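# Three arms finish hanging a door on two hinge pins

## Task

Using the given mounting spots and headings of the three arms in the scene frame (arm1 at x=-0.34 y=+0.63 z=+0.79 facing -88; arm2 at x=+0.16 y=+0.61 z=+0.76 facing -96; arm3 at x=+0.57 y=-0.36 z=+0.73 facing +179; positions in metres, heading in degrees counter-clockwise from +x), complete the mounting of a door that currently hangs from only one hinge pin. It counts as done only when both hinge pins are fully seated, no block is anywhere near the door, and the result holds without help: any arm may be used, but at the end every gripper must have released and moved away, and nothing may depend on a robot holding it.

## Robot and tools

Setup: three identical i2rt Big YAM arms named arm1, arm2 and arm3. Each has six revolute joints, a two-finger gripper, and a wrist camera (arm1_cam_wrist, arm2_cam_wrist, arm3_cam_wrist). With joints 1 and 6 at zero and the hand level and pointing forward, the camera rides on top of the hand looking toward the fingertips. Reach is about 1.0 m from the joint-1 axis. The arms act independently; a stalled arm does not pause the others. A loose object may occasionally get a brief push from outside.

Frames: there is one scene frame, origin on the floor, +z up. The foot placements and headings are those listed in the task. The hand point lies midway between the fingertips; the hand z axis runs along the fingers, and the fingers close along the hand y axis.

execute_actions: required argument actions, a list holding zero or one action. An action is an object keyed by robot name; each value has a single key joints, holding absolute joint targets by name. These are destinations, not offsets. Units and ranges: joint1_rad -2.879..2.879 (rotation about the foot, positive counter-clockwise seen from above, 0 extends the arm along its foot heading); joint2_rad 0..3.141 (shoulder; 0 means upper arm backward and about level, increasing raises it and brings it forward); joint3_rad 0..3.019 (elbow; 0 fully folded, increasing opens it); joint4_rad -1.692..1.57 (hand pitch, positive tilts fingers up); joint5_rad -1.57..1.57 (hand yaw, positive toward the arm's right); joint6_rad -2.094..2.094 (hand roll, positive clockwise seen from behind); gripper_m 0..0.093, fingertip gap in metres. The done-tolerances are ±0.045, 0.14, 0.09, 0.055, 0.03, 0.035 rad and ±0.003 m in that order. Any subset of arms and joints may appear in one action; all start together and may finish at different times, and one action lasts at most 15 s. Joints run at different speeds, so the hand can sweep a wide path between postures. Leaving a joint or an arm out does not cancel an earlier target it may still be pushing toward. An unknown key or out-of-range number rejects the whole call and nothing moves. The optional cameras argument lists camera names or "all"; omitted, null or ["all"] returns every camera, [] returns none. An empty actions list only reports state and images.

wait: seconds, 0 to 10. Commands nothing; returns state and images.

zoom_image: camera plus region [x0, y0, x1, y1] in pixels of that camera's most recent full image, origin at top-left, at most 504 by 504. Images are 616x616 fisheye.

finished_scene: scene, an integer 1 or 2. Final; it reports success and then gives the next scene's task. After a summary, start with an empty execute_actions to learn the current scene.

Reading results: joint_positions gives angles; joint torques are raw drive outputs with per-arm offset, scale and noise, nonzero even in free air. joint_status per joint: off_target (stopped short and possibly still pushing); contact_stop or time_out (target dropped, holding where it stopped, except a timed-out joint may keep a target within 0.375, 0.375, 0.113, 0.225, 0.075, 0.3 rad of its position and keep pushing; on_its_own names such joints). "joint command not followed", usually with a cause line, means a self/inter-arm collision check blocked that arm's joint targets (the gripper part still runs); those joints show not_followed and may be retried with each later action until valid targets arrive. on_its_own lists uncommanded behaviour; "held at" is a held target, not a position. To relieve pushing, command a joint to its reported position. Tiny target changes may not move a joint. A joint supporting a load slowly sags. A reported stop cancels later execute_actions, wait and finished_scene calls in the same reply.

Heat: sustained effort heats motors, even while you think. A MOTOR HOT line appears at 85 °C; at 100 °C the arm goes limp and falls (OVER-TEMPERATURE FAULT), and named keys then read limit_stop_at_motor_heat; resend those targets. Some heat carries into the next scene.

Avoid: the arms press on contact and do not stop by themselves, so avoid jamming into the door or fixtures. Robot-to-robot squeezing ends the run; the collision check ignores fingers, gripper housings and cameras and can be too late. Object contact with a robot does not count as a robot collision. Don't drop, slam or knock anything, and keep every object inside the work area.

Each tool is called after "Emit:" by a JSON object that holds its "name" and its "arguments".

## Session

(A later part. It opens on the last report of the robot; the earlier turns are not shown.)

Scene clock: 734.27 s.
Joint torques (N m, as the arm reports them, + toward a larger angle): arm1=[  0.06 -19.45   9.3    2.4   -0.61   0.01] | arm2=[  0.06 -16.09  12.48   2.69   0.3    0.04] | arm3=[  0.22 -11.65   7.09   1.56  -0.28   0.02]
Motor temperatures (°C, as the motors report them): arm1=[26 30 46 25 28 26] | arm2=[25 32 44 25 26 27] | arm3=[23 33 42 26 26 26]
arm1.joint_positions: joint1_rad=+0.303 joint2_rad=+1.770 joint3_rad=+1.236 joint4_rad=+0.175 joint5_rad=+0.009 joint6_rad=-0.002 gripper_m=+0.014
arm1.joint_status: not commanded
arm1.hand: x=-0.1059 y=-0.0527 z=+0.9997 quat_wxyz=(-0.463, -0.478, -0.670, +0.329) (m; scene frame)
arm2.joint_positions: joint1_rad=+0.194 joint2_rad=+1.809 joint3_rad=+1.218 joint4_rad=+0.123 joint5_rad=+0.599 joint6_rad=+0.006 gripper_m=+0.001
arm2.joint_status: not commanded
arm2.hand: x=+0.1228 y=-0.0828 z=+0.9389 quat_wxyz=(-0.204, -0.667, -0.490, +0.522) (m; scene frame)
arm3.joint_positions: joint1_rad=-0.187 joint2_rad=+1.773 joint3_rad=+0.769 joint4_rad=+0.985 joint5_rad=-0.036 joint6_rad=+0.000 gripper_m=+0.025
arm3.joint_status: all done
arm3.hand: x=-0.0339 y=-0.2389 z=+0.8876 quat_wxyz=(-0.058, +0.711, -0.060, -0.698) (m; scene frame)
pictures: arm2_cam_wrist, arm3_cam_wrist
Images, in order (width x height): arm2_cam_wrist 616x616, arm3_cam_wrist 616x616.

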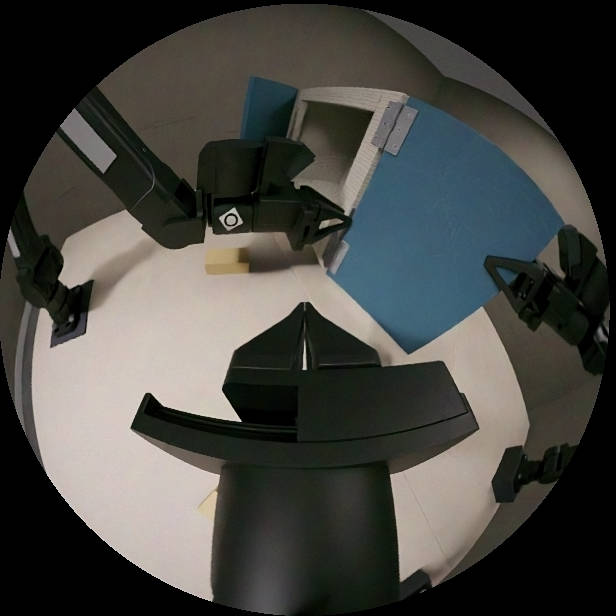

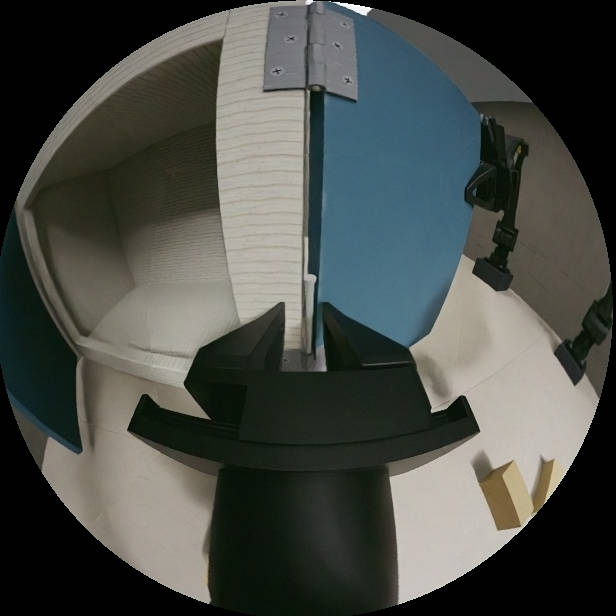

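Emit:
{"name": "execute_actions", "arguments": {"actions": [{"arm3":{"joints":{"joint2_rad":1.58,"joint3_rad":0.70,"joint4_rad":0.88,"gripper_m":0.03}}}], "cameras": ["arm2_cam_wrist","arm3_cam_wrist"]}}

Emit:
{"name": "execute_actions", "arguments": {"actions": [{"arm3":{"joints":{"gripper_m":0.0}}}], "cameras": ["arm3_cam_wrist"]}}

Scene clock: 747.90 s.
Joint torques (N m, as the arm reports them, + toward a larger angle): arm1=[  0.   -19.46   9.3    2.4   -0.6    0.01] | arm2=[ -0.14 -16.34  12.51   2.63   0.3    0.05] | arm3=[ 0.08 -8.92  7.59  1.49 -0.28  0.06]
Motor temperatures (°C, as the motors report them): arm1=[26 30 45 25 28 26] | arm2=[25 32 44 26 26 27] | arm3=[23 33 42 27 26 26]
arm1.joint_positions: joint1_rad=+0.303 joint2_rad=+1.770 joint3_rad=+1.236 joint4_rad=+0.175 joint5_rad=+0.009 joint6_rad=-0.002 gripper_m=+0.014
arm1.joint_status: not commanded
arm1.hand: x=-0.1059 y=-0.0527 z=+0.9997 quat_wxyz=(-0.463, -0.478, -0.670, +0.329) (m; scene frame)
arm2.joint_positions: joint1_rad=+0.194 joint2_rad=+1.809 joint3_rad=+1.218 joint4_rad=+0.123 joint5_rad=+0.599 joint6_rad=+0.006 gripper_m=+0.001
arm2.joint_status: not commanded
arm2.hand: x=+0.1228 y=-0.0828 z=+0.9389 quat_wxyz=(-0.204, -0.667, -0.490, +0.522) (m; scene frame)
arm3.joint_positions: joint1_rad=-0.187 joint2_rad=+1.576 joint3_rad=+0.693 joint4_rad=+0.889 joint5_rad=-0.036 joint6_rad=+0.000 gripper_m=+0.030
arm3.joint_status: all done
arm3.hand: x=+0.0006 y=-0.2461 z=+0.9420 quat_wxyz=(-0.060, +0.703, -0.058, -0.707) (m; scene frame)
pictures: arm2_cam_wrist, arm3_cam_wrist
Images, in order (width x height): arm2_cam_wrist 616x616, arm3_cam_wrist 616x616.

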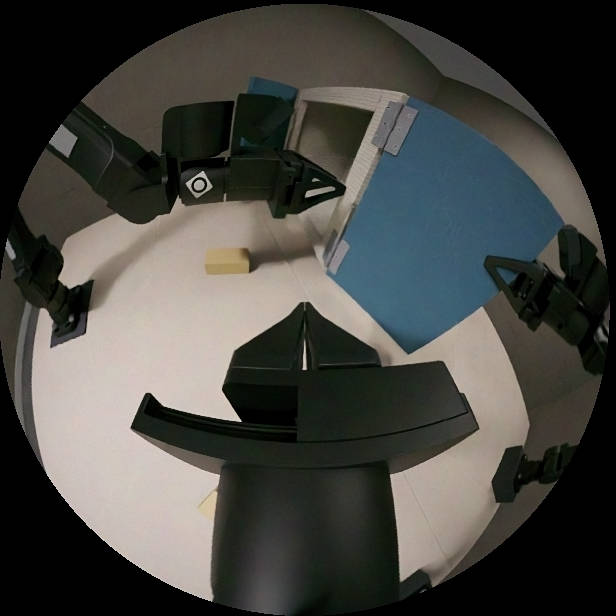

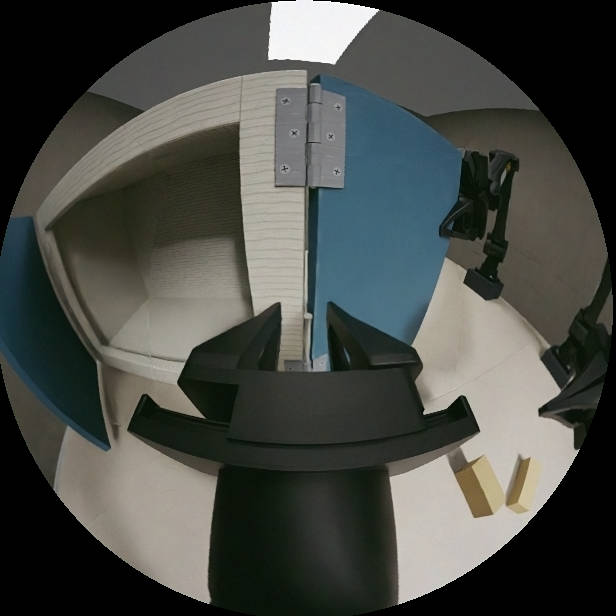

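Scene clock: 748.43 s.
Joint torques (N m, as the arm reports them, + toward a larger angle): arm1=[  0.04 -19.52   9.3    2.39  -0.61   0.01] | arm2=[  0.25 -16.23  12.35   2.62   0.29   0.06] | arm3=[ 0.25 -9.71  7.66  1.57 -0.3   0.04]
Motor temperatures (°C, as the motors report them): arm1=[26 30 45 25 28 26] | arm2=[25 32 44 26 26 27] | arm3=[23 33 42 27 26 26]
arm1.joint_positions: joint1_rad=+0.303 joint2_rad=+1.770 joint3_rad=+1.236 joint4_rad=+0.175 joint5_rad=+0.009 joint6_rad=-0.002 gripper_m=+0.014
arm1.joint_status: not commanded
arm1.hand: x=-0.1059 y=-0.0527 z=+0.9997 quat_wxyz=(-0.463, -0.478, -0.670, +0.329) (m; scene frame)
arm2.joint_positions: joint1_rad=+0.194 joint2_rad=+1.809 joint3_rad=+1.218 joint4_rad=+0.123 joint5_rad=+0.599 joint6_rad=+0.006 gripper_m=+0.001
arm2.joint_status: not commanded
arm2.hand: x=+0.1228 y=-0.0828 z=+0.9389 quat_wxyz=(-0.204, -0.667, -0.490, +0.522) (m; scene frame)
arm3.joint_positions: joint1_rad=-0.187 joint2_rad=+1.576 joint3_rad=+0.693 joint4_rad=+0.889 joint5_rad=-0.036 joint6_rad=+0.000 gripper_m=+0.000
arm3.joint_status: all done
arm3.hand: x=+0.0006 y=-0.2461 z=+0.9420 quat_wxyz=(-0.060, +0.703, -0.058, -0.707) (m; scene frame)
pictures: arm3_cam_wrist
Images, in order (width x height): arm3_cam_wrist 616x616.

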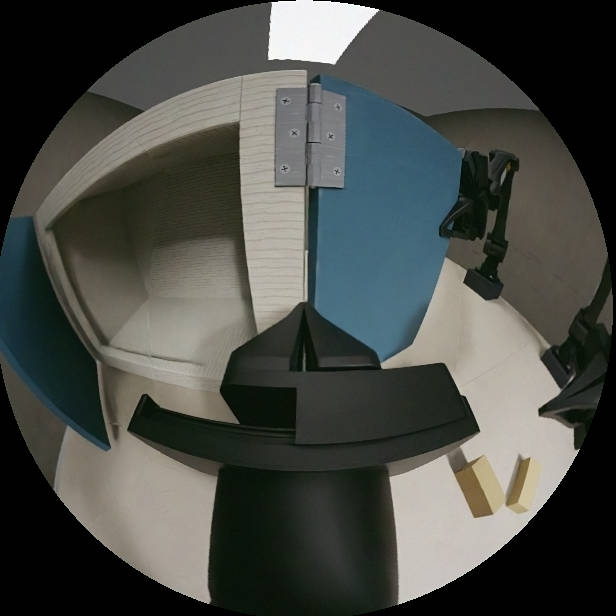

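Emit:
{"name": "execute_actions", "arguments": {"actions": [{"arm3":{"joints":{"joint2_rad":1.655,"joint3_rad":0.815,"joint5_rad":-0.01}}}], "cameras": ["arm2_cam_wrist","arm3_cam_wrist"]}}

Emit:
{"name": "zoom_image", "arguments": {"camera": "arm2_cam_wrist", "region": [300,160,420,280]}}

Scene clock: 755.60 s.
Joint torques (N m, as the arm reports them, + toward a larger angle): arm1=[  0.05 -19.53   9.29   2.41  -0.61   0.02] | arm2=[  0.17 -16.64  12.4    2.61   0.29   0.05] | arm3=[  0.13 -10.54  10.28   1.43   0.03   0.05]
Motor temperatures (°C, as the motors report them): arm1=[26 30 45 25 28 26] | arm2=[25 32 44 26 26 27] | arm3=[23 32 42 27 26 26]
arm1.joint_positions: joint1_rad=+0.303 joint2_rad=+1.770 joint3_rad=+1.236 joint4_rad=+0.175 joint5_rad=+0.009 joint6_rad=-0.002 gripper_m=+0.014
arm1.joint_status: not commanded
arm1.hand: x=-0.1059 y=-0.0527 z=+0.9997 quat_wxyz=(-0.463, -0.478, -0.670, +0.329) (m; scene frame)
arm2.joint_positions: joint1_rad=+0.194 joint2_rad=+1.809 joint3_rad=+1.218 joint4_rad=+0.123 joint5_rad=+0.599 joint6_rad=+0.006 gripper_m=+0.001
arm2.joint_status: not commanded
arm2.hand: x=+0.1228 y=-0.0828 z=+0.9389 quat_wxyz=(-0.204, -0.667, -0.490, +0.522) (m; scene frame)
arm3.joint_positions: joint1_rad=-0.187 joint2_rad=+1.652 joint3_rad=+0.776 joint4_rad=+0.889 joint5_rad=-0.014 joint6_rad=+0.000 gripper_m=+0.000
arm3.joint_status: all done
arm3.hand: x=-0.0286 y=-0.2362 z=+0.9390 quat_wxyz=(-0.068, +0.699, -0.066, -0.708) (m; scene frame)
pictures: arm2_cam_wrist, arm3_cam_wrist
Images, in order (width x height): arm2_cam_wrist 616x616, arm3_cam_wrist 616x616.

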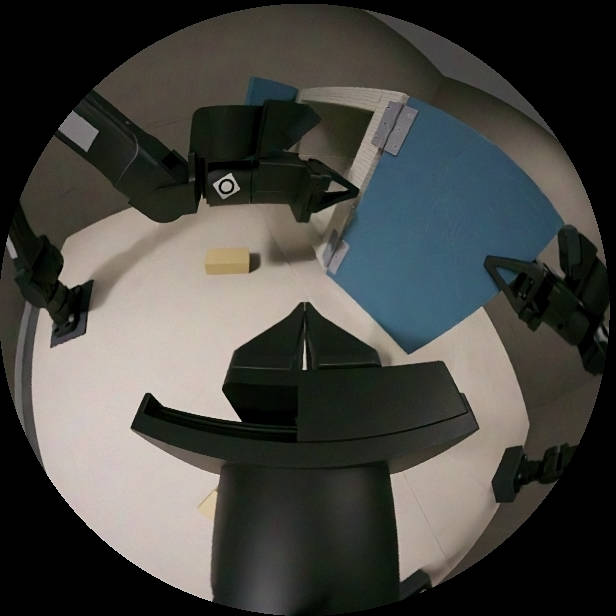

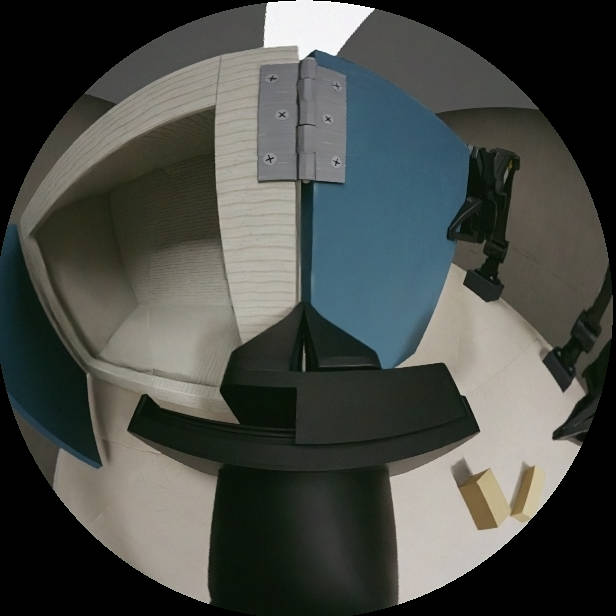

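Region (300, 160, 420, 280) of arm2_cam_wrist's 616x616 image, scaled by 4.200, with more detail than that image has.

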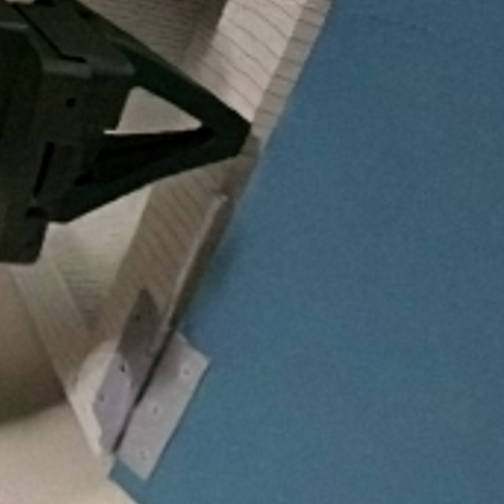

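Emit:
{"name": "execute_actions", "arguments": {"actions": [{"arm3":{"joints":{"joint2_rad":1.76,"joint4_rad":0.96}}}], "cameras": ["arm2_cam_wrist","arm3_cam_wrist"]}}

Emit:
{"name": "zoom_image", "arguments": {"camera": "arm2_cam_wrist", "region": [300,160,420,280]}}

Scene clock: 760.83 s.
Joint torques (N m, as the arm reports them, + toward a larger angle): arm1=[  0.09 -19.44   9.31   2.37  -0.61   0.01] | arm2=[ -0.09 -16.15  12.35   2.65   0.3    0.05] | arm3=[ 0.15 -8.28  8.95  1.61  0.03  0.05]
Motor temperatures (°C, as the motors report them): arm1=[26 30 45 25 28 26] | arm2=[25 33 44 26 26 27] | arm3=[23 32 43 27 26 26]
arm1.joint_positions: joint1_rad=+0.303 joint2_rad=+1.770 joint3_rad=+1.236 joint4_rad=+0.175 joint5_rad=+0.009 joint6_rad=-0.002 gripper_m=+0.014
arm1.joint_status: not commanded
arm1.hand: x=-0.1059 y=-0.0527 z=+0.9997 quat_wxyz=(-0.463, -0.478, -0.670, +0.329) (m; scene frame)
arm2.joint_positions: joint1_rad=+0.194 joint2_rad=+1.809 joint3_rad=+1.218 joint4_rad=+0.123 joint5_rad=+0.599 joint6_rad=+0.006 gripper_m=+0.001
arm2.joint_status: not commanded
arm2.hand: x=+0.1228 y=-0.0828 z=+0.9389 quat_wxyz=(-0.204, -0.667, -0.490, +0.522) (m; scene frame)
arm3.joint_positions: joint1_rad=-0.187 joint2_rad=+1.722 joint3_rad=+0.789 joint4_rad=+0.962 joint5_rad=-0.014 joint6_rad=+0.000 gripper_m=+0.000
arm3.joint_status: all done
arm3.hand: x=-0.0371 y=-0.2344 z=+0.9218 quat_wxyz=(-0.068, +0.694, -0.065, -0.714) (m; scene frame)
pictures: arm2_cam_wrist, arm3_cam_wrist
Images, in order (width x height): arm2_cam_wrist 616x616, arm3_cam_wrist 616x616.

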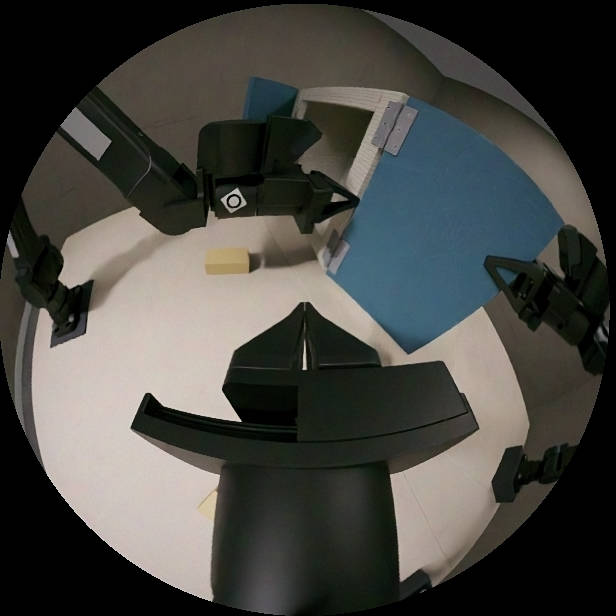

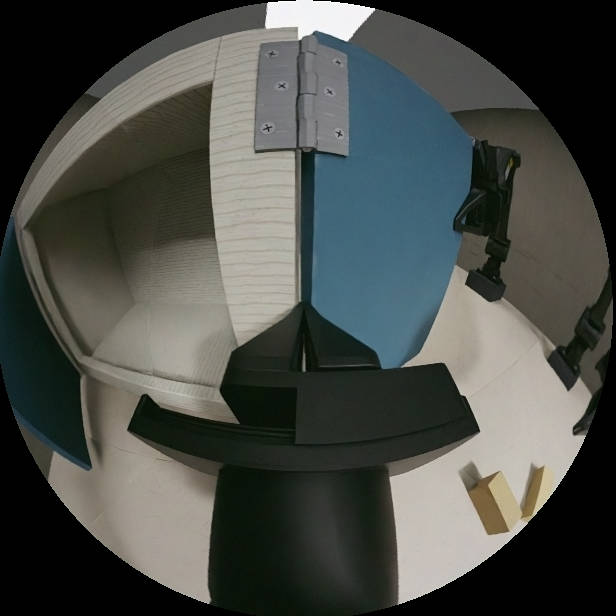

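Region (300, 160, 420, 280) of arm2_cam_wrist's 616x616 image, scaled by 4.200, with more detail than that image has.

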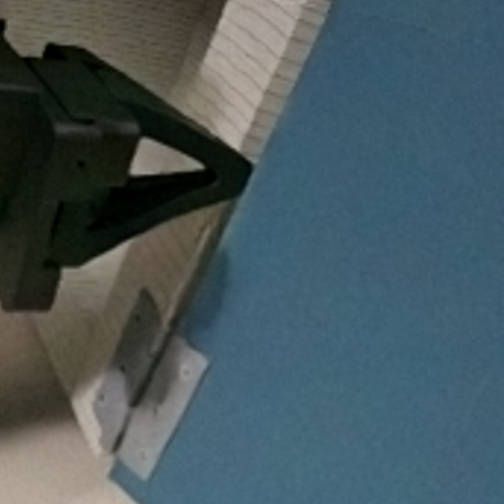

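Emit:
{"name": "execute_actions", "arguments": {"actions": [{"arm3":{"joints":{"joint2_rad":1.76,"joint3_rad":0.765}}}], "cameras": ["arm2_cam_wrist","arm3_cam_wrist"]}}

Emit:
{"name": "zoom_image", "arguments": {"camera": "arm2_cam_wrist", "region": [300,160,420,280]}}

Scene clock: 764.87 s.
Joint torques (N m, as the arm reports them, + toward a larger angle): arm1=[  0.01 -19.37   9.29   2.44  -0.61   0.01] | arm2=[ -0.09 -15.75  12.33   2.62   0.31   0.08] | arm3=[-0.1  -8.58  4.98  1.55  0.05  0.04]
Motor temperatures (°C, as the motors report them): arm1=[26 30 45 25 28 26] | arm2=[25 33 44 26 26 27] | arm3=[23 32 43 27 25 26]
arm1.joint_positions: joint1_rad=+0.303 joint2_rad=+1.770 joint3_rad=+1.236 joint4_rad=+0.175 joint5_rad=+0.009 joint6_rad=-0.002 gripper_m=+0.014
arm1.joint_status: not commanded
arm1.hand: x=-0.1059 y=-0.0527 z=+0.9997 quat_wxyz=(-0.463, -0.478, -0.670, +0.329) (m; scene frame)
arm2.joint_positions: joint1_rad=+0.194 joint2_rad=+1.809 joint3_rad=+1.218 joint4_rad=+0.123 joint5_rad=+0.599 joint6_rad=+0.006 gripper_m=+0.001
arm2.joint_status: not commanded
arm2.hand: x=+0.1228 y=-0.0828 z=+0.9389 quat_wxyz=(-0.204, -0.667, -0.490, +0.522) (m; scene frame)
arm3.joint_positions: joint1_rad=-0.187 joint2_rad=+1.722 joint3_rad=+0.786 joint4_rad=+0.965 joint5_rad=-0.014 joint6_rad=+0.000 gripper_m=+0.000
arm3.joint_status: all done
arm3.hand: x=-0.0362 y=-0.2346 z=+0.9212 quat_wxyz=(-0.068, +0.693, -0.065, -0.714) (m; scene frame)
pictures: arm2_cam_wrist, arm3_cam_wrist
Images, in order (width x height): arm2_cam_wrist 616x616, arm3_cam_wrist 616x616.

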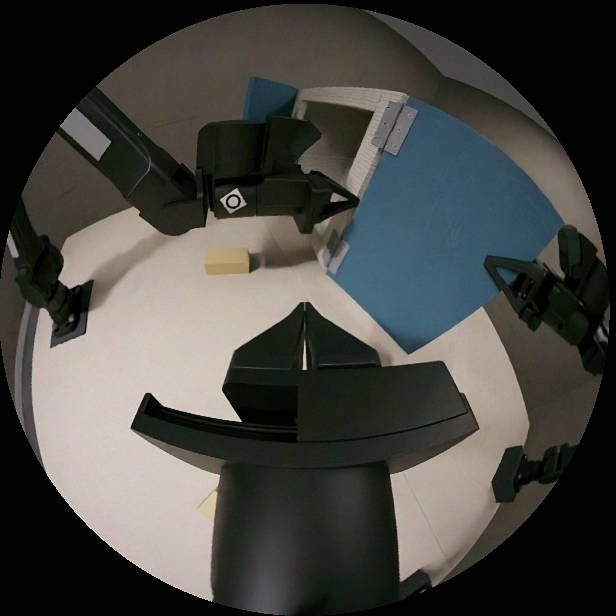

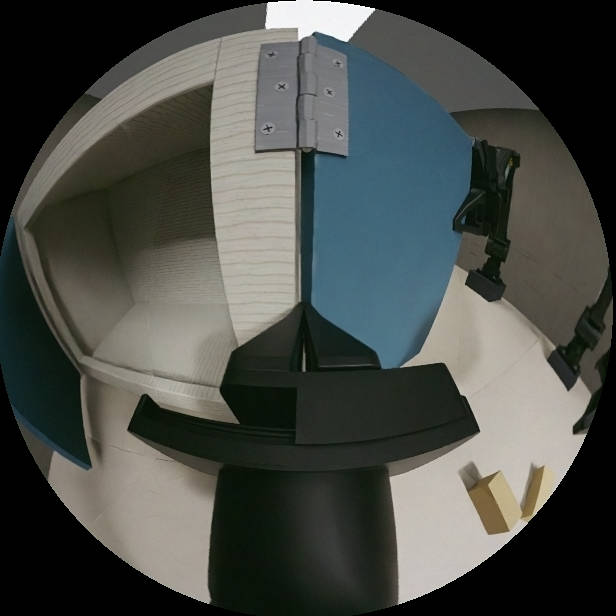

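Region (300, 160, 420, 280) of arm2_cam_wrist's 616x616 image, scaled by 4.200, with more detail than that image has.

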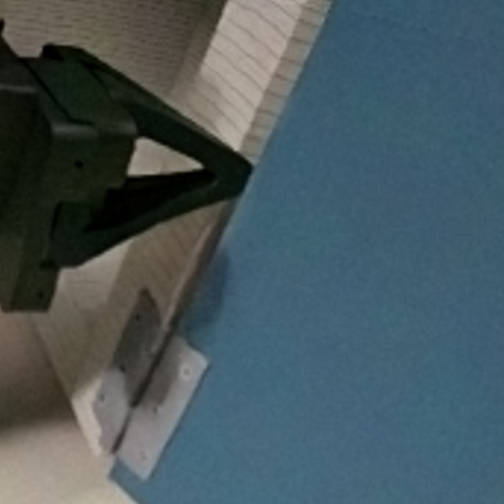

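Emit:
{"name": "execute_actions", "arguments": {"actions": [{"arm1":{"joints":{"joint2_rad":1.68,"joint3_rad":1.32}}}], "cameras": ["arm2_cam_wrist"]}}

Scene clock: 769.60 s.
Joint torques (N m, as the arm reports them, + toward a larger angle): arm1=[  0.09 -25.32  15.01   2.4   -0.6    0.  ] | arm2=[  0.09 -15.93  12.39   2.62   0.29   0.06] | arm3=[ 0.34 -8.6   5.02  1.6   0.03  0.06]
Motor temperatures (°C, as the motors report them): arm1=[26 30 45 25 28 26] | arm2=[25 33 45 26 26 27] | arm3=[23 32 43 27 25 26]
arm1.joint_positions: joint1_rad=+0.303 joint2_rad=+1.768 joint3_rad=+1.237 joint4_rad=+0.175 joint5_rad=+0.009 joint6_rad=-0.002 gripper_m=+0.014
arm1.joint_status: all done
arm1.hand: x=-0.1058 y=-0.0529 z=+1.0014 quat_wxyz=(-0.464, -0.478, -0.669, +0.330) (m; scene frame)
arm2.joint_positions: joint1_rad=+0.194 joint2_rad=+1.809 joint3_rad=+1.218 joint4_rad=+0.123 joint5_rad=+0.599 joint6_rad=+0.006 gripper_m=+0.001
arm2.joint_status: not commanded
arm2.hand: x=+0.1228 y=-0.0828 z=+0.9389 quat_wxyz=(-0.204, -0.667, -0.490, +0.522) (m; scene frame)
arm3.joint_positions: joint1_rad=-0.187 joint2_rad=+1.722 joint3_rad=+0.786 joint4_rad=+0.965 joint5_rad=-0.014 joint6_rad=+0.000 gripper_m=+0.000
arm3.joint_status: not commanded
arm3.hand: x=-0.0362 y=-0.2346 z=+0.9212 quat_wxyz=(-0.068, +0.693, -0.065, -0.714) (m; scene frame)
pictures: arm2_cam_wrist
Images, in order (width x height): arm2_cam_wrist 616x616.

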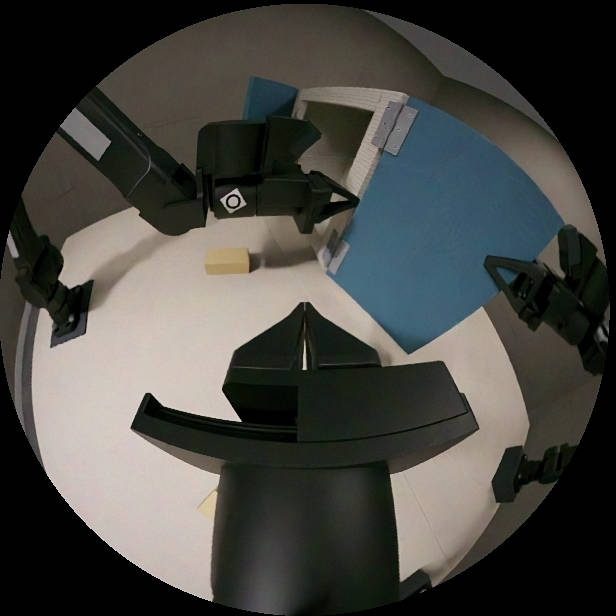

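Emit:
{"name": "execute_actions", "arguments": {"actions": [{"arm1":{"joints":{"joint2_rad":1.765,"joint3_rad":1.25,"gripper_m":0.03}}}], "cameras": ["arm1_cam_wrist"]}}

Emit:
{"name": "execute_actions", "arguments": {"actions": [{"arm1":{"joints":{"joint1_rad":0.37}}}], "cameras": ["arm1_cam_wrist","arm2_cam_wrist"]}}

Scene clock: 779.10 s.
Joint torques (N m, as the arm reports them, + toward a larger angle): arm1=[ -0.06 -17.23   9.17   2.13  -0.22   0.01] | arm2=[  0.26 -16.35  12.46   2.51   0.33   0.04] | arm3=[ 0.22 -8.57  5.21  1.41  0.05  0.02]
Motor temperatures (°C, as the motors report them): arm1=[26 31 49 25 28 26] | arm2=[25 33 45 26 26 27] | arm3=[23 32 41 27 25 26]
arm1.joint_positions: joint1_rad=+0.303 joint2_rad=+1.759 joint3_rad=+1.237 joint4_rad=+0.182 joint5_rad=+0.002 joint6_rad=-0.002 gripper_m=+0.030
arm1.joint_status: all done
arm1.hand: x=-0.1047 y=-0.0525 z=+1.0102 quat_wxyz=(-0.472, -0.473, -0.667, +0.331) (m; scene frame)
arm2.joint_positions: joint1_rad=+0.194 joint2_rad=+1.809 joint3_rad=+1.218 joint4_rad=+0.123 joint5_rad=+0.599 joint6_rad=+0.006 gripper_m=+0.001
arm2.joint_status: not commanded
arm2.hand: x=+0.1228 y=-0.0828 z=+0.9389 quat_wxyz=(-0.204, -0.667, -0.490, +0.522) (m; scene frame)
arm3.joint_positions: joint1_rad=-0.187 joint2_rad=+1.722 joint3_rad=+0.784 joint4_rad=+0.967 joint5_rad=-0.014 joint6_rad=+0.000 gripper_m=+0.000
arm3.joint_status: not commanded
arm3.hand: x=-0.0357 y=-0.2350 z=+0.9205 quat_wxyz=(-0.068, +0.694, -0.065, -0.714) (m; scene frame)
pictures: arm1_cam_wrist
Images, in order (width x height): arm1_cam_wrist 616x616.

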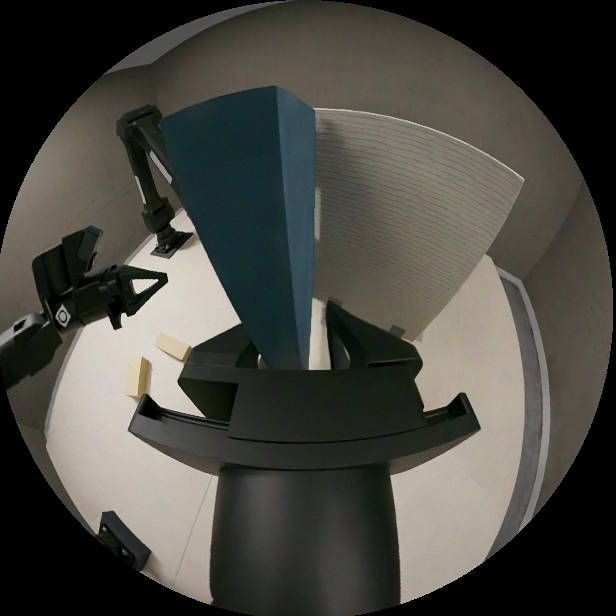

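Scene clock: 780.07 s.
Joint torques (N m, as the arm reports them, + toward a larger angle): arm1=[ -0.99 -17.07   9.21   2.11  -0.1   -0.01] | arm2=[  0.05 -16.06  12.41   2.69   0.32   0.09] | arm3=[ 0.26 -8.37  5.05  1.52 -0.01  0.06]
Motor temperatures (°C, as the motors report them): arm1=[26 31 49 25 28 26] | arm2=[25 33 45 26 26 27] | arm3=[23 32 41 27 25 26]
arm1.joint_positions: joint1_rad=+0.376 joint2_rad=+1.759 joint3_rad=+1.237 joint4_rad=+0.182 joint5_rad=-0.001 joint6_rad=-0.002 gripper_m=+0.030
arm1.joint_status: all done
arm1.hand: x=-0.0548 y=-0.0327 z=+1.0106 quat_wxyz=(-0.484, -0.447, -0.684, +0.313) (m; scene frame)
arm2.joint_positions: joint1_rad=+0.194 joint2_rad=+1.809 joint3_rad=+1.218 joint4_rad=+0.123 joint5_rad=+0.599 joint6_rad=+0.006 gripper_m=+0.001
arm2.joint_status: not commanded
arm2.hand: x=+0.1228 y=-0.0828 z=+0.9389 quat_wxyz=(-0.204, -0.667, -0.490, +0.522) (m; scene frame)
arm3.joint_positions: joint1_rad=-0.187 joint2_rad=+1.722 joint3_rad=+0.784 joint4_rad=+0.967 joint5_rad=-0.013 joint6_rad=+0.000 gripper_m=+0.000
arm3.joint_status: not commanded
arm3.hand: x=-0.0357 y=-0.2348 z=+0.9205 quat_wxyz=(-0.068, +0.694, -0.066, -0.714) (m; scene frame)
pictures: arm1_cam_wrist, arm2_cam_wrist
Images, in order (width x height): arm1_cam_wrist 616x616, arm2_cam_wrist 616x616.

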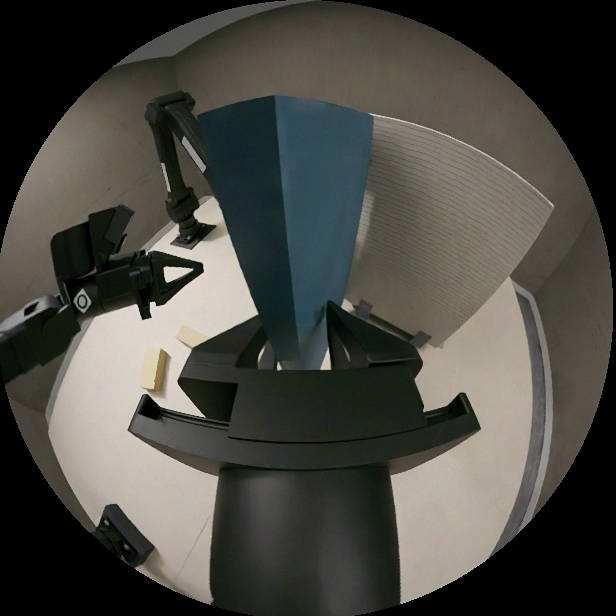

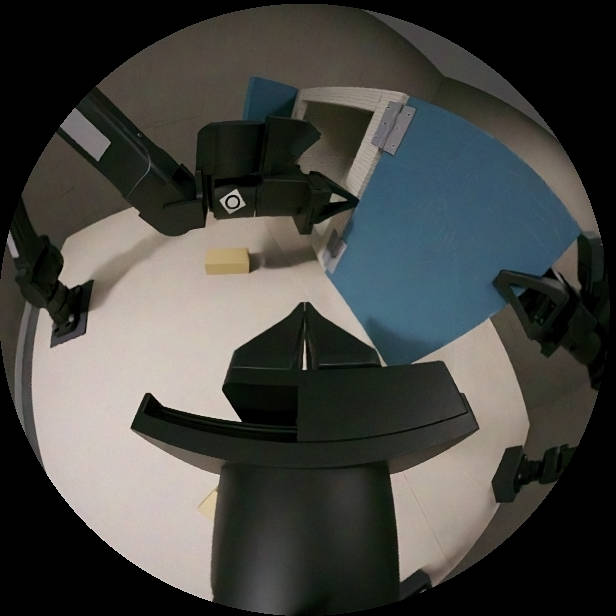

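Emit:
{"name": "execute_actions", "arguments": {"actions": [{"arm1":{"joints":{"gripper_m":0.0}}}], "cameras": []}}

Emit:
{"name": "execute_actions", "arguments": {"actions": [{"arm1":{"joints":{"joint2_rad":1.70,"joint3_rad":1.30}},"arm3":{"joints":{"joint2_rad":1.78}}}], "cameras": ["arm1_cam_wrist","arm2_cam_wrist"]}}

Scene clock: 784.53 s.
Joint torques (N m, as the arm reports them, + toward a larger angle): arm1=[  2.58 -15.37  10.71   2.15  -2.01  -0.11] | arm2=[ -0.16 -16.14  12.33   2.6    0.31   0.08] | arm3=[ 0.32 -8.19  5.1   1.32  0.    0.04]
Motor temperatures (°C, as the motors report them): arm1=[26 31 48 25 28 26] | arm2=[25 33 45 26 26 27] | arm3=[23 32 41 27 25 26]
arm1.joint_positions: joint1_rad=+0.332 joint2_rad=+1.744 joint3_rad=+1.220 joint4_rad=+0.182 joint5_rad=+0.038 joint6_rad=+0.007 gripper_m=+0.016
arm1.joint_status: gripper_m off_target (ended at +0.016, target +0.000)
arm1.hand: x=-0.0926 y=-0.0415 z=+1.0109 quat_wxyz=(-0.469, -0.475, -0.666, +0.334) (m; scene frame)
arm2.joint_positions: joint1_rad=+0.194 joint2_rad=+1.809 joint3_rad=+1.218 joint4_rad=+0.123 joint5_rad=+0.599 joint6_rad=+0.006 gripper_m=+0.001
arm2.joint_status: not commanded
arm2.hand: x=+0.1228 y=-0.0828 z=+0.9389 quat_wxyz=(-0.204, -0.667, -0.490, +0.522) (m; scene frame)
arm3.joint_positions: joint1_rad=-0.187 joint2_rad=+1.722 joint3_rad=+0.784 joint4_rad=+0.967 joint5_rad=-0.013 joint6_rad=+0.000 gripper_m=+0.000
arm3.joint_status: not commanded
arm3.hand: x=-0.0357 y=-0.2348 z=+0.9205 quat_wxyz=(-0.068, +0.694, -0.066, -0.714) (m; scene frame)
pictures: none
No camera images: the call's "cameras" was empty. Leave "cameras" out to get every camera's image.

Scene clock: 785.10 s.
Joint torques (N m, as the arm reports them, + toward a larger angle): arm1=[  2.67 -20.9   14.84   2.18  -2.03  -0.1 ] | arm2=[ -0.12 -16.05  12.38   2.73   0.32   0.07] | arm3=[ 0.35 -7.42  5.05  1.17 -0.02  0.03]
Motor temperatures (°C, as the motors report them): arm1=[26 31 48 25 28 26] | arm2=[25 33 45 26 26 27] | arm3=[23 32 41 27 25 26]
arm1.joint_positions: joint1_rad=+0.332 joint2_rad=+1.741 joint3_rad=+1.220 joint4_rad=+0.182 joint5_rad=+0.038 joint6_rad=+0.007 gripper_m=+0.016
arm1.joint_status: all done
arm1.hand: x=-0.0927 y=-0.0413 z=+1.0128 quat_wxyz=(-0.470, -0.475, -0.665, +0.334) (m; scene frame)
arm2.joint_positions: joint1_rad=+0.194 joint2_rad=+1.809 joint3_rad=+1.218 joint4_rad=+0.123 joint5_rad=+0.599 joint6_rad=+0.006 gripper_m=+0.001
arm2.joint_status: not commanded
arm2.hand: x=+0.1228 y=-0.0828 z=+0.9389 quat_wxyz=(-0.204, -0.667, -0.490, +0.522) (m; scene frame)
arm3.joint_positions: joint1_rad=-0.187 joint2_rad=+1.726 joint3_rad=+0.784 joint4_rad=+0.974 joint5_rad=-0.013 joint6_rad=+0.000 gripper_m=+0.000
arm3.joint_status: all done
arm3.hand: x=-0.0359 y=-0.2348 z=+0.9200 quat_wxyz=(-0.068, +0.693, -0.065, -0.715) (m; scene frame)
pictures: arm1_cam_wrist, arm2_cam_wrist
Images, in order (width x height): arm1_cam_wrist 616x616, arm2_cam_wrist 616x616.

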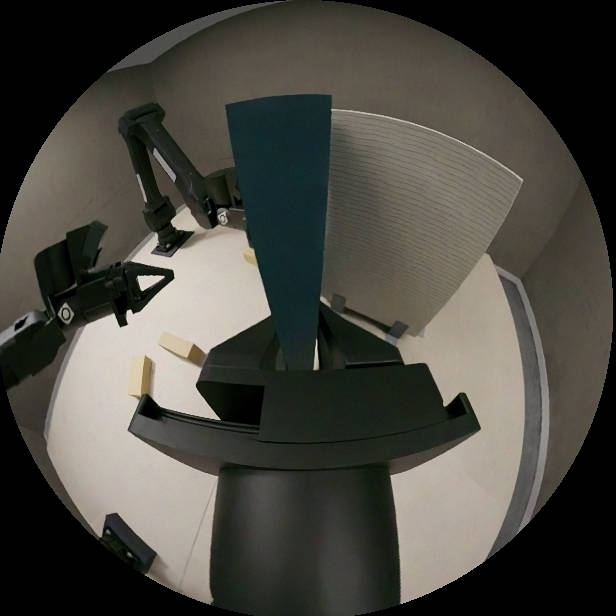

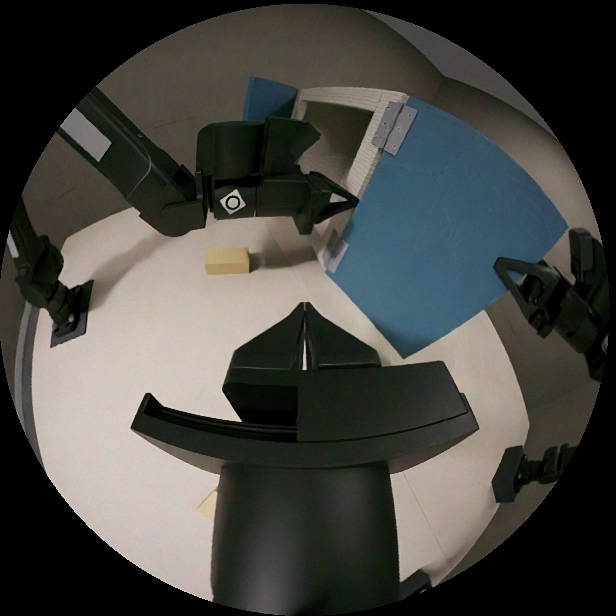

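Emit:
{"name": "execute_actions", "arguments": {"actions": [{"arm3":{"joints":{"joint2_rad":1.62,"joint3_rad":0.70,"joint4_rad":0.75,"gripper_m":0.05}},"arm1":{"joints":{"joint1_rad":0.332,"joint2_rad":1.74,"joint3_rad":1.23}}}], "cameras": ["arm3_cam_wrist","arm2_cam_wrist"]}}

Emit:
{"name": "zoom_image", "arguments": {"camera": "arm3_cam_wrist", "region": [250,230,390,370]}}

Emit:
{"name": "zoom_image", "arguments": {"camera": "arm2_cam_wrist", "region": [310,190,390,280]}}

Scene clock: 793.97 s.
Joint torques (N m, as the arm reports them, + toward a larger angle): arm1=[  1.52 -17.31   9.22   2.23  -1.12  -0.04] | arm2=[ -0.41 -16.38  12.29   2.68   0.31   0.03] | arm3=[  0.64 -11.58   7.45   1.46  -0.31   0.02]
Motor temperatures (°C, as the motors report them): arm1=[26 31 51 25 29 26] | arm2=[25 33 45 26 26 27] | arm3=[23 32 41 27 25 26]
arm1.joint_positions: joint1_rad=+0.311 joint2_rad=+1.741 joint3_rad=+1.218 joint4_rad=+0.180 joint5_rad=+0.019 joint6_rad=+0.001 gripper_m=+0.014
arm1.joint_status: all done
arm1.hand: x=-0.1045 y=-0.0449 z=+1.0113 quat_wxyz=(-0.468, -0.476, -0.666, +0.334) (m; scene frame)
arm2.joint_positions: joint1_rad=+0.194 joint2_rad=+1.809 joint3_rad=+1.218 joint4_rad=+0.123 joint5_rad=+0.599 joint6_rad=+0.006 gripper_m=+0.001
arm2.joint_status: not commanded
arm2.hand: x=+0.1228 y=-0.0828 z=+0.9389 quat_wxyz=(-0.204, -0.667, -0.490, +0.522) (m; scene frame)
arm3.joint_positions: joint1_rad=-0.193 joint2_rad=+1.630 joint3_rad=+0.691 joint4_rad=+0.761 joint5_rad=-0.006 joint6_rad=+0.000 gripper_m=+0.050
arm3.joint_status: all done
arm3.hand: x=+0.0028 y=-0.2378 z=+0.8792 quat_wxyz=(-0.065, +0.763, -0.078, -0.638) (m; scene frame)
pictures: arm2_cam_wrist, arm3_cam_wrist
Images, in order (width x height): arm2_cam_wrist 616x616, arm3_cam_wrist 616x616.

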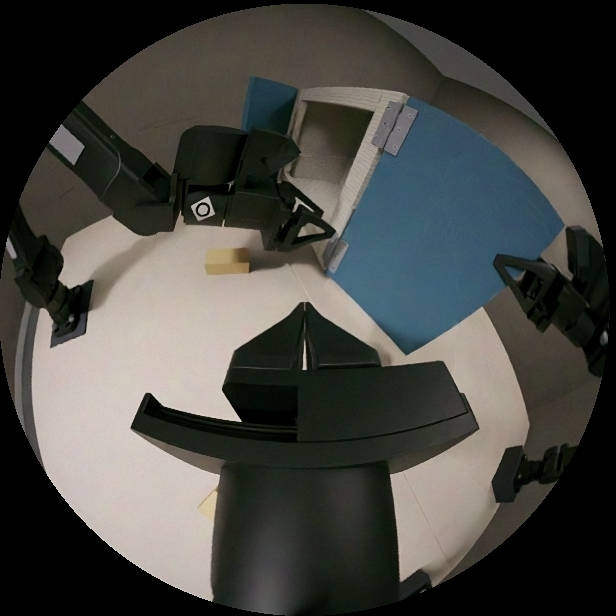

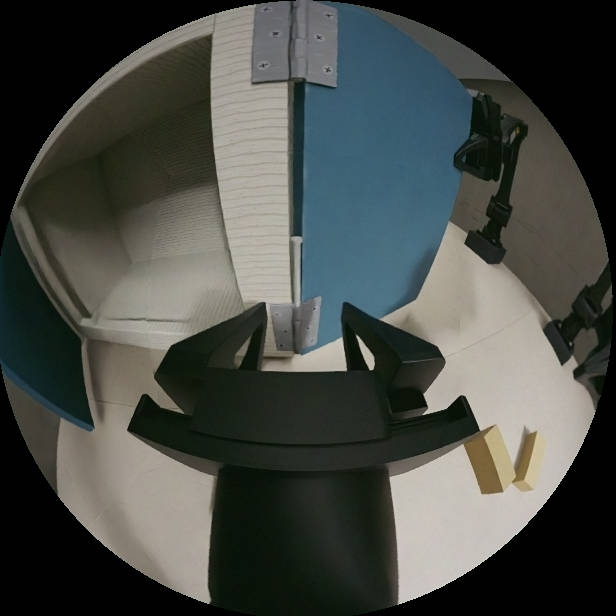

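Region (250, 230, 390, 370) of arm3_cam_wrist's 616x616 image, scaled by 3.600, with more detail than that image has.

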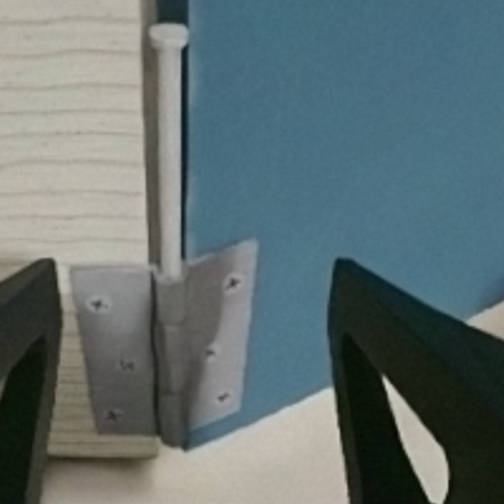

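Region (310, 190, 390, 280) of arm2_cam_wrist's 616x616 image, scaled by 5.600, with more detail than that image has.

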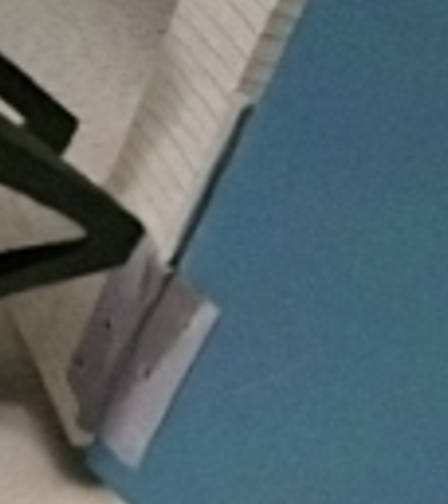

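Emit:
{"name": "execute_actions", "arguments": {"actions": [{"arm3":{"joints":{"joint1_rad":-0.187,"joint2_rad":1.6,"joint3_rad":0.70,"joint4_rad":0.89,"joint5_rad":-0.014,"gripper_m":0.0}}}], "cameras": []}}

Emit:
{"name": "execute_actions", "arguments": {"actions": [{"arm3":{"joints":{"joint2_rad":1.65,"joint3_rad":0.80}}}], "cameras": []}}

Emit:
{"name": "execute_actions", "arguments": {"actions": [{"arm3":{"joints":{"joint2_rad":1.75,"joint3_rad":0.77,"joint4_rad":0.95}},"arm1":{"joints":{"joint2_rad":1.79,"joint3_rad":1.17}}}], "cameras": ["arm3_cam_wrist","arm2_cam_wrist"]}}

Scene clock: 805.07 s.
Joint torques (N m, as the arm reports them, + toward a larger angle): arm1=[  1.51 -17.3    9.21   2.22  -1.11  -0.03] | arm2=[  0.1  -15.96  12.47   2.58   0.3    0.06] | arm3=[  0.77 -11.43   7.54   2.63  -0.32   0.04]
Motor temperatures (°C, as the motors report them): arm1=[26 30 48 25 29 26] | arm2=[25 33 45 26 26 27] | arm3=[23 32 41 27 25 26]
arm1.joint_positions: joint1_rad=+0.311 joint2_rad=+1.741 joint3_rad=+1.218 joint4_rad=+0.180 joint5_rad=+0.019 joint6_rad=+0.001 gripper_m=+0.014
arm1.joint_status: not commanded
arm1.hand: x=-0.1045 y=-0.0449 z=+1.0113 quat_wxyz=(-0.468, -0.476, -0.666, +0.334) (m; scene frame)
arm2.joint_positions: joint1_rad=+0.194 joint2_rad=+1.809 joint3_rad=+1.218 joint4_rad=+0.123 joint5_rad=+0.599 joint6_rad=+0.006 gripper_m=+0.001
arm2.joint_status: not commanded
arm2.hand: x=+0.1228 y=-0.0828 z=+0.9389 quat_wxyz=(-0.204, -0.667, -0.490, +0.522) (m; scene frame)
arm3.joint_positions: joint1_rad=-0.193 joint2_rad=+1.619 joint3_rad=+0.691 joint4_rad=+0.868 joint5_rad=-0.010 joint6_rad=+0.000 gripper_m=+0.000
arm3.joint_status: all done
arm3.hand: x=+0.0000 y=-0.2379 z=+0.9118 quat_wxyz=(-0.068, +0.724, -0.073, -0.682) (m; scene frame)
pictures: none
No camera images: the call's "cameras" was empty. Leave "cameras" out to get every camera's image.

Scene clock: 805.87 s.
Joint torques (N m, as the arm reports them, + toward a larger angle): arm1=[  1.37 -17.19   9.18   2.21  -1.11  -0.03] | arm2=[  0.1  -15.78  12.54   2.67   0.3    0.07] | arm3=[  0.49 -10.22  10.04   2.49  -0.32   0.03]
Motor temperatures (°C, as the motors report them): arm1=[26 30 48 25 29 26] | arm2=[25 33 45 26 26 27] | arm3=[23 32 42 27 25 26]
arm1.joint_positions: joint1_rad=+0.311 joint2_rad=+1.741 joint3_rad=+1.218 joint4_rad=+0.180 joint5_rad=+0.019 joint6_rad=+0.001 gripper_m=+0.014
arm1.joint_status: not commanded
arm1.hand: x=-0.1045 y=-0.0449 z=+1.0113 quat_wxyz=(-0.468, -0.476, -0.666, +0.334) (m; scene frame)
arm2.joint_positions: joint1_rad=+0.194 joint2_rad=+1.809 joint3_rad=+1.218 joint4_rad=+0.123 joint5_rad=+0.599 joint6_rad=+0.006 gripper_m=+0.001
arm2.joint_status: not commanded
arm2.hand: x=+0.1228 y=-0.0828 z=+0.9389 quat_wxyz=(-0.204, -0.667, -0.490, +0.522) (m; scene frame)
arm3.joint_positions: joint1_rad=-0.193 joint2_rad=+1.639 joint3_rad=+0.766 joint4_rad=+0.871 joint5_rad=-0.010 joint6_rad=+0.000 gripper_m=+0.000
arm3.joint_status: all done
arm3.hand: x=-0.0238 y=-0.2328 z=+0.9372 quat_wxyz=(-0.070, +0.704, -0.070, -0.703) (m; scene frame)
pictures: none
No camera images: the call's "cameras" was empty. Leave "cameras" out to get every camera's image.

Scene clock: 806.67 s.
Joint torques (N m, as the arm reports them, + toward a larger angle): arm1=[  1.41 -13.31   5.2    1.19  -1.13  -0.03] | arm2=[ -0.24 -16.14  12.35   2.68   0.3    0.07] | arm3=[  0.71 -11.76   6.78   2.5   -0.33   0.04]
Motor temperatures (°C, as the motors report them): arm1=[26 30 47 25 29 26] | arm2=[25 33 45 26 26 27] | arm3=[23 32 42 27 25 26]
arm1.joint_positions: joint1_rad=+0.311 joint2_rad=+1.746 joint3_rad=+1.205 joint4_rad=+0.210 joint5_rad=+0.019 joint6_rad=+0.001 gripper_m=+0.014
arm1.joint_status: all done
arm1.hand: x=-0.1047 y=-0.0443 z=+1.0078 quat_wxyz=(-0.472, -0.474, -0.663, +0.337) (m; scene frame)
arm2.joint_positions: joint1_rad=+0.194 joint2_rad=+1.809 joint3_rad=+1.218 joint4_rad=+0.123 joint5_rad=+0.599 joint6_rad=+0.006 gripper_m=+0.001
arm2.joint_status: not commanded
arm2.hand: x=+0.1228 y=-0.0828 z=+0.9389 quat_wxyz=(-0.204, -0.667, -0.490, +0.522) (m; scene frame)
arm3.joint_positions: joint1_rad=-0.193 joint2_rad=+1.750 joint3_rad=+0.766 joint4_rad=+0.929 joint5_rad=-0.010 joint6_rad=+0.000 gripper_m=+0.000
arm3.joint_status: all done
arm3.hand: x=-0.0301 y=-0.2315 z=+0.8861 quat_wxyz=(-0.068, +0.723, -0.072, -0.684) (m; scene frame)
pictures: arm2_cam_wrist, arm3_cam_wrist
Images, in order (width x height): arm2_cam_wrist 616x616, arm3_cam_wrist 616x616.

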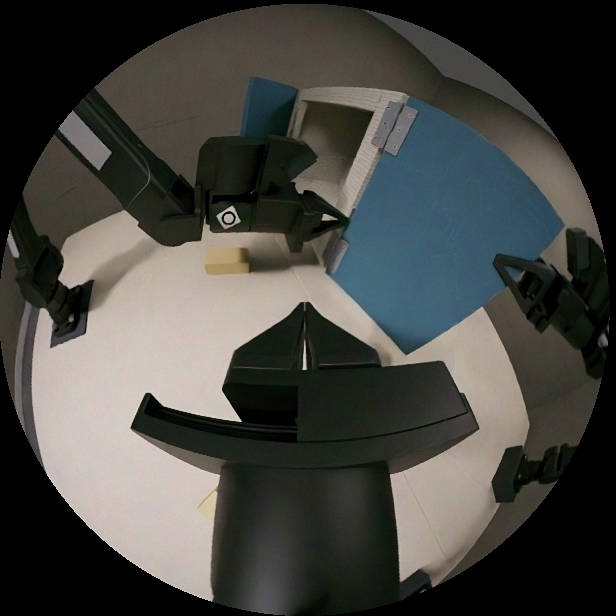

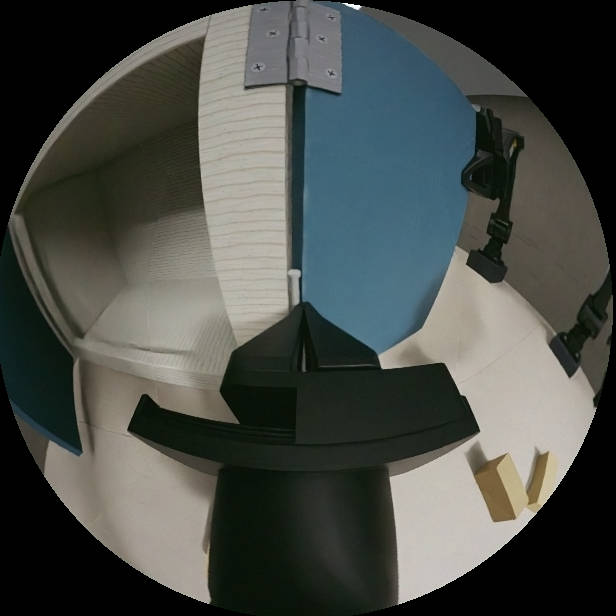

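Emit:
{"name": "execute_actions", "arguments": {"actions": [{"arm3":{"joints":{"joint2_rad":1.63,"joint3_rad":0.75,"joint4_rad":0.88}}}], "cameras": []}}

Emit:
{"name": "execute_actions", "arguments": {"actions": [{"arm3":{"joints":{"joint1_rad":-0.17,"joint3_rad":0.815,"joint2_rad":1.65,"joint4_rad":0.89}}}], "cameras": ["arm3_cam_wrist","arm2_cam_wrist"]}}

Scene clock: 812.63 s.
Joint torques (N m, as the arm reports them, + toward a larger angle): arm1=[  1.48 -13.52   5.27   1.2   -1.12  -0.04] | arm2=[  0.13 -16.42  12.5    2.7    0.3    0.07] | arm3=[  0.74 -10.17   7.15   1.52  -0.31   0.04]
Motor temperatures (°C, as the motors report them): arm1=[26 30 45 25 29 26] | arm2=[25 33 45 26 26 27] | arm3=[23 33 42 27 25 26]
arm1.joint_positions: joint1_rad=+0.311 joint2_rad=+1.746 joint3_rad=+1.205 joint4_rad=+0.210 joint5_rad=+0.019 joint6_rad=+0.001 gripper_m=+0.014
arm1.joint_status: not commanded
arm1.hand: x=-0.1047 y=-0.0443 z=+1.0078 quat_wxyz=(-0.472, -0.474, -0.663, +0.337) (m; scene frame)
arm2.joint_positions: joint1_rad=+0.194 joint2_rad=+1.809 joint3_rad=+1.218 joint4_rad=+0.123 joint5_rad=+0.599 joint6_rad=+0.006 gripper_m=+0.001
arm2.joint_status: not commanded
arm2.hand: x=+0.1228 y=-0.0828 z=+0.9389 quat_wxyz=(-0.204, -0.667, -0.490, +0.522) (m; scene frame)
arm3.joint_positions: joint1_rad=-0.193 joint2_rad=+1.631 joint3_rad=+0.747 joint4_rad=+0.889 joint5_rad=-0.010 joint6_rad=+0.000 gripper_m=+0.000
arm3.joint_status: all done
arm3.hand: x=-0.0179 y=-0.2342 z=+0.9367 quat_wxyz=(-0.071, +0.702, -0.070, -0.705) (m; scene frame)
pictures: none
No camera images: the call's "cameras" was empty. Leave "cameras" out to get every camera's image.

Scene clock: 813.37 s.
Joint torques (N m, as the arm reports them, + toward a larger angle): arm1=[  1.44 -13.37   5.24   1.2   -1.11  -0.04] | arm2=[  0.   -16.51  12.44   2.56   0.31   0.06] | arm3=[  1.35 -10.03  10.6    1.88  -0.32   0.05]
Motor temperatures (°C, as the motors report them): arm1=[26 30 45 25 29 26] | arm2=[25 33 45 26 26 27] | arm3=[23 32 42 27 25 26]
arm1.joint_positions: joint1_rad=+0.311 joint2_rad=+1.746 joint3_rad=+1.205 joint4_rad=+0.210 joint5_rad=+0.019 joint6_rad=+0.001 gripper_m=+0.014
arm1.joint_status: not commanded
arm1.hand: x=-0.1047 y=-0.0443 z=+1.0078 quat_wxyz=(-0.472, -0.474, -0.663, +0.337) (m; scene frame)
arm2.joint_positions: joint1_rad=+0.194 joint2_rad=+1.809 joint3_rad=+1.218 joint4_rad=+0.123 joint5_rad=+0.599 joint6_rad=+0.006 gripper_m=+0.001
arm2.joint_status: not commanded
arm2.hand: x=+0.1228 y=-0.0828 z=+0.9389 quat_wxyz=(-0.204, -0.667, -0.490, +0.522) (m; scene frame)
arm3.joint_positions: joint1_rad=-0.185 joint2_rad=+1.635 joint3_rad=+0.774 joint4_rad=+0.889 joint5_rad=-0.010 joint6_rad=+0.000 gripper_m=+0.000
arm3.joint_status: all done
arm3.hand: x=-0.0269 y=-0.2375 z=+0.9478 quat_wxyz=(-0.068, +0.694, -0.066, -0.714) (m; scene frame)
pictures: arm2_cam_wrist, arm3_cam_wrist
Images, in order (width x height): arm2_cam_wrist 616x616, arm3_cam_wrist 616x616.

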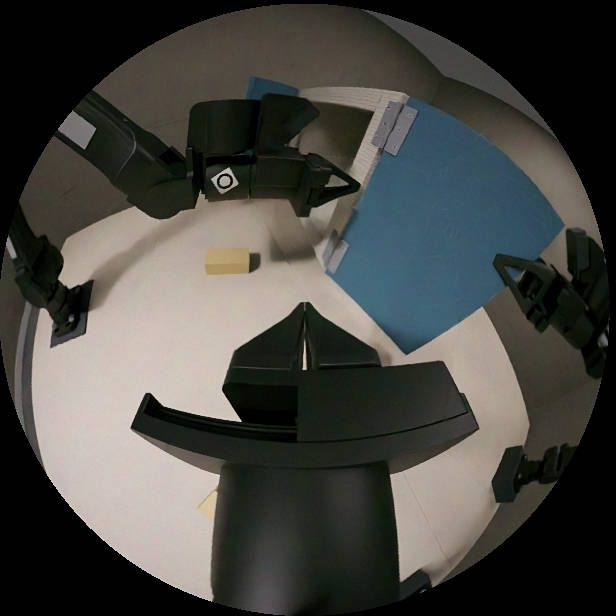

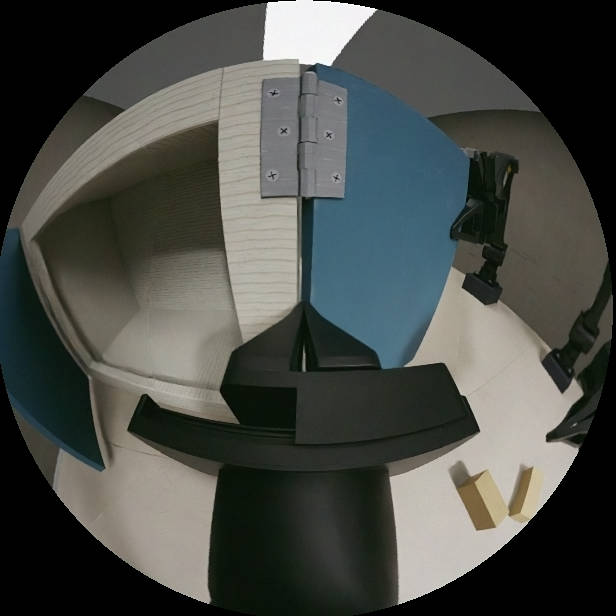

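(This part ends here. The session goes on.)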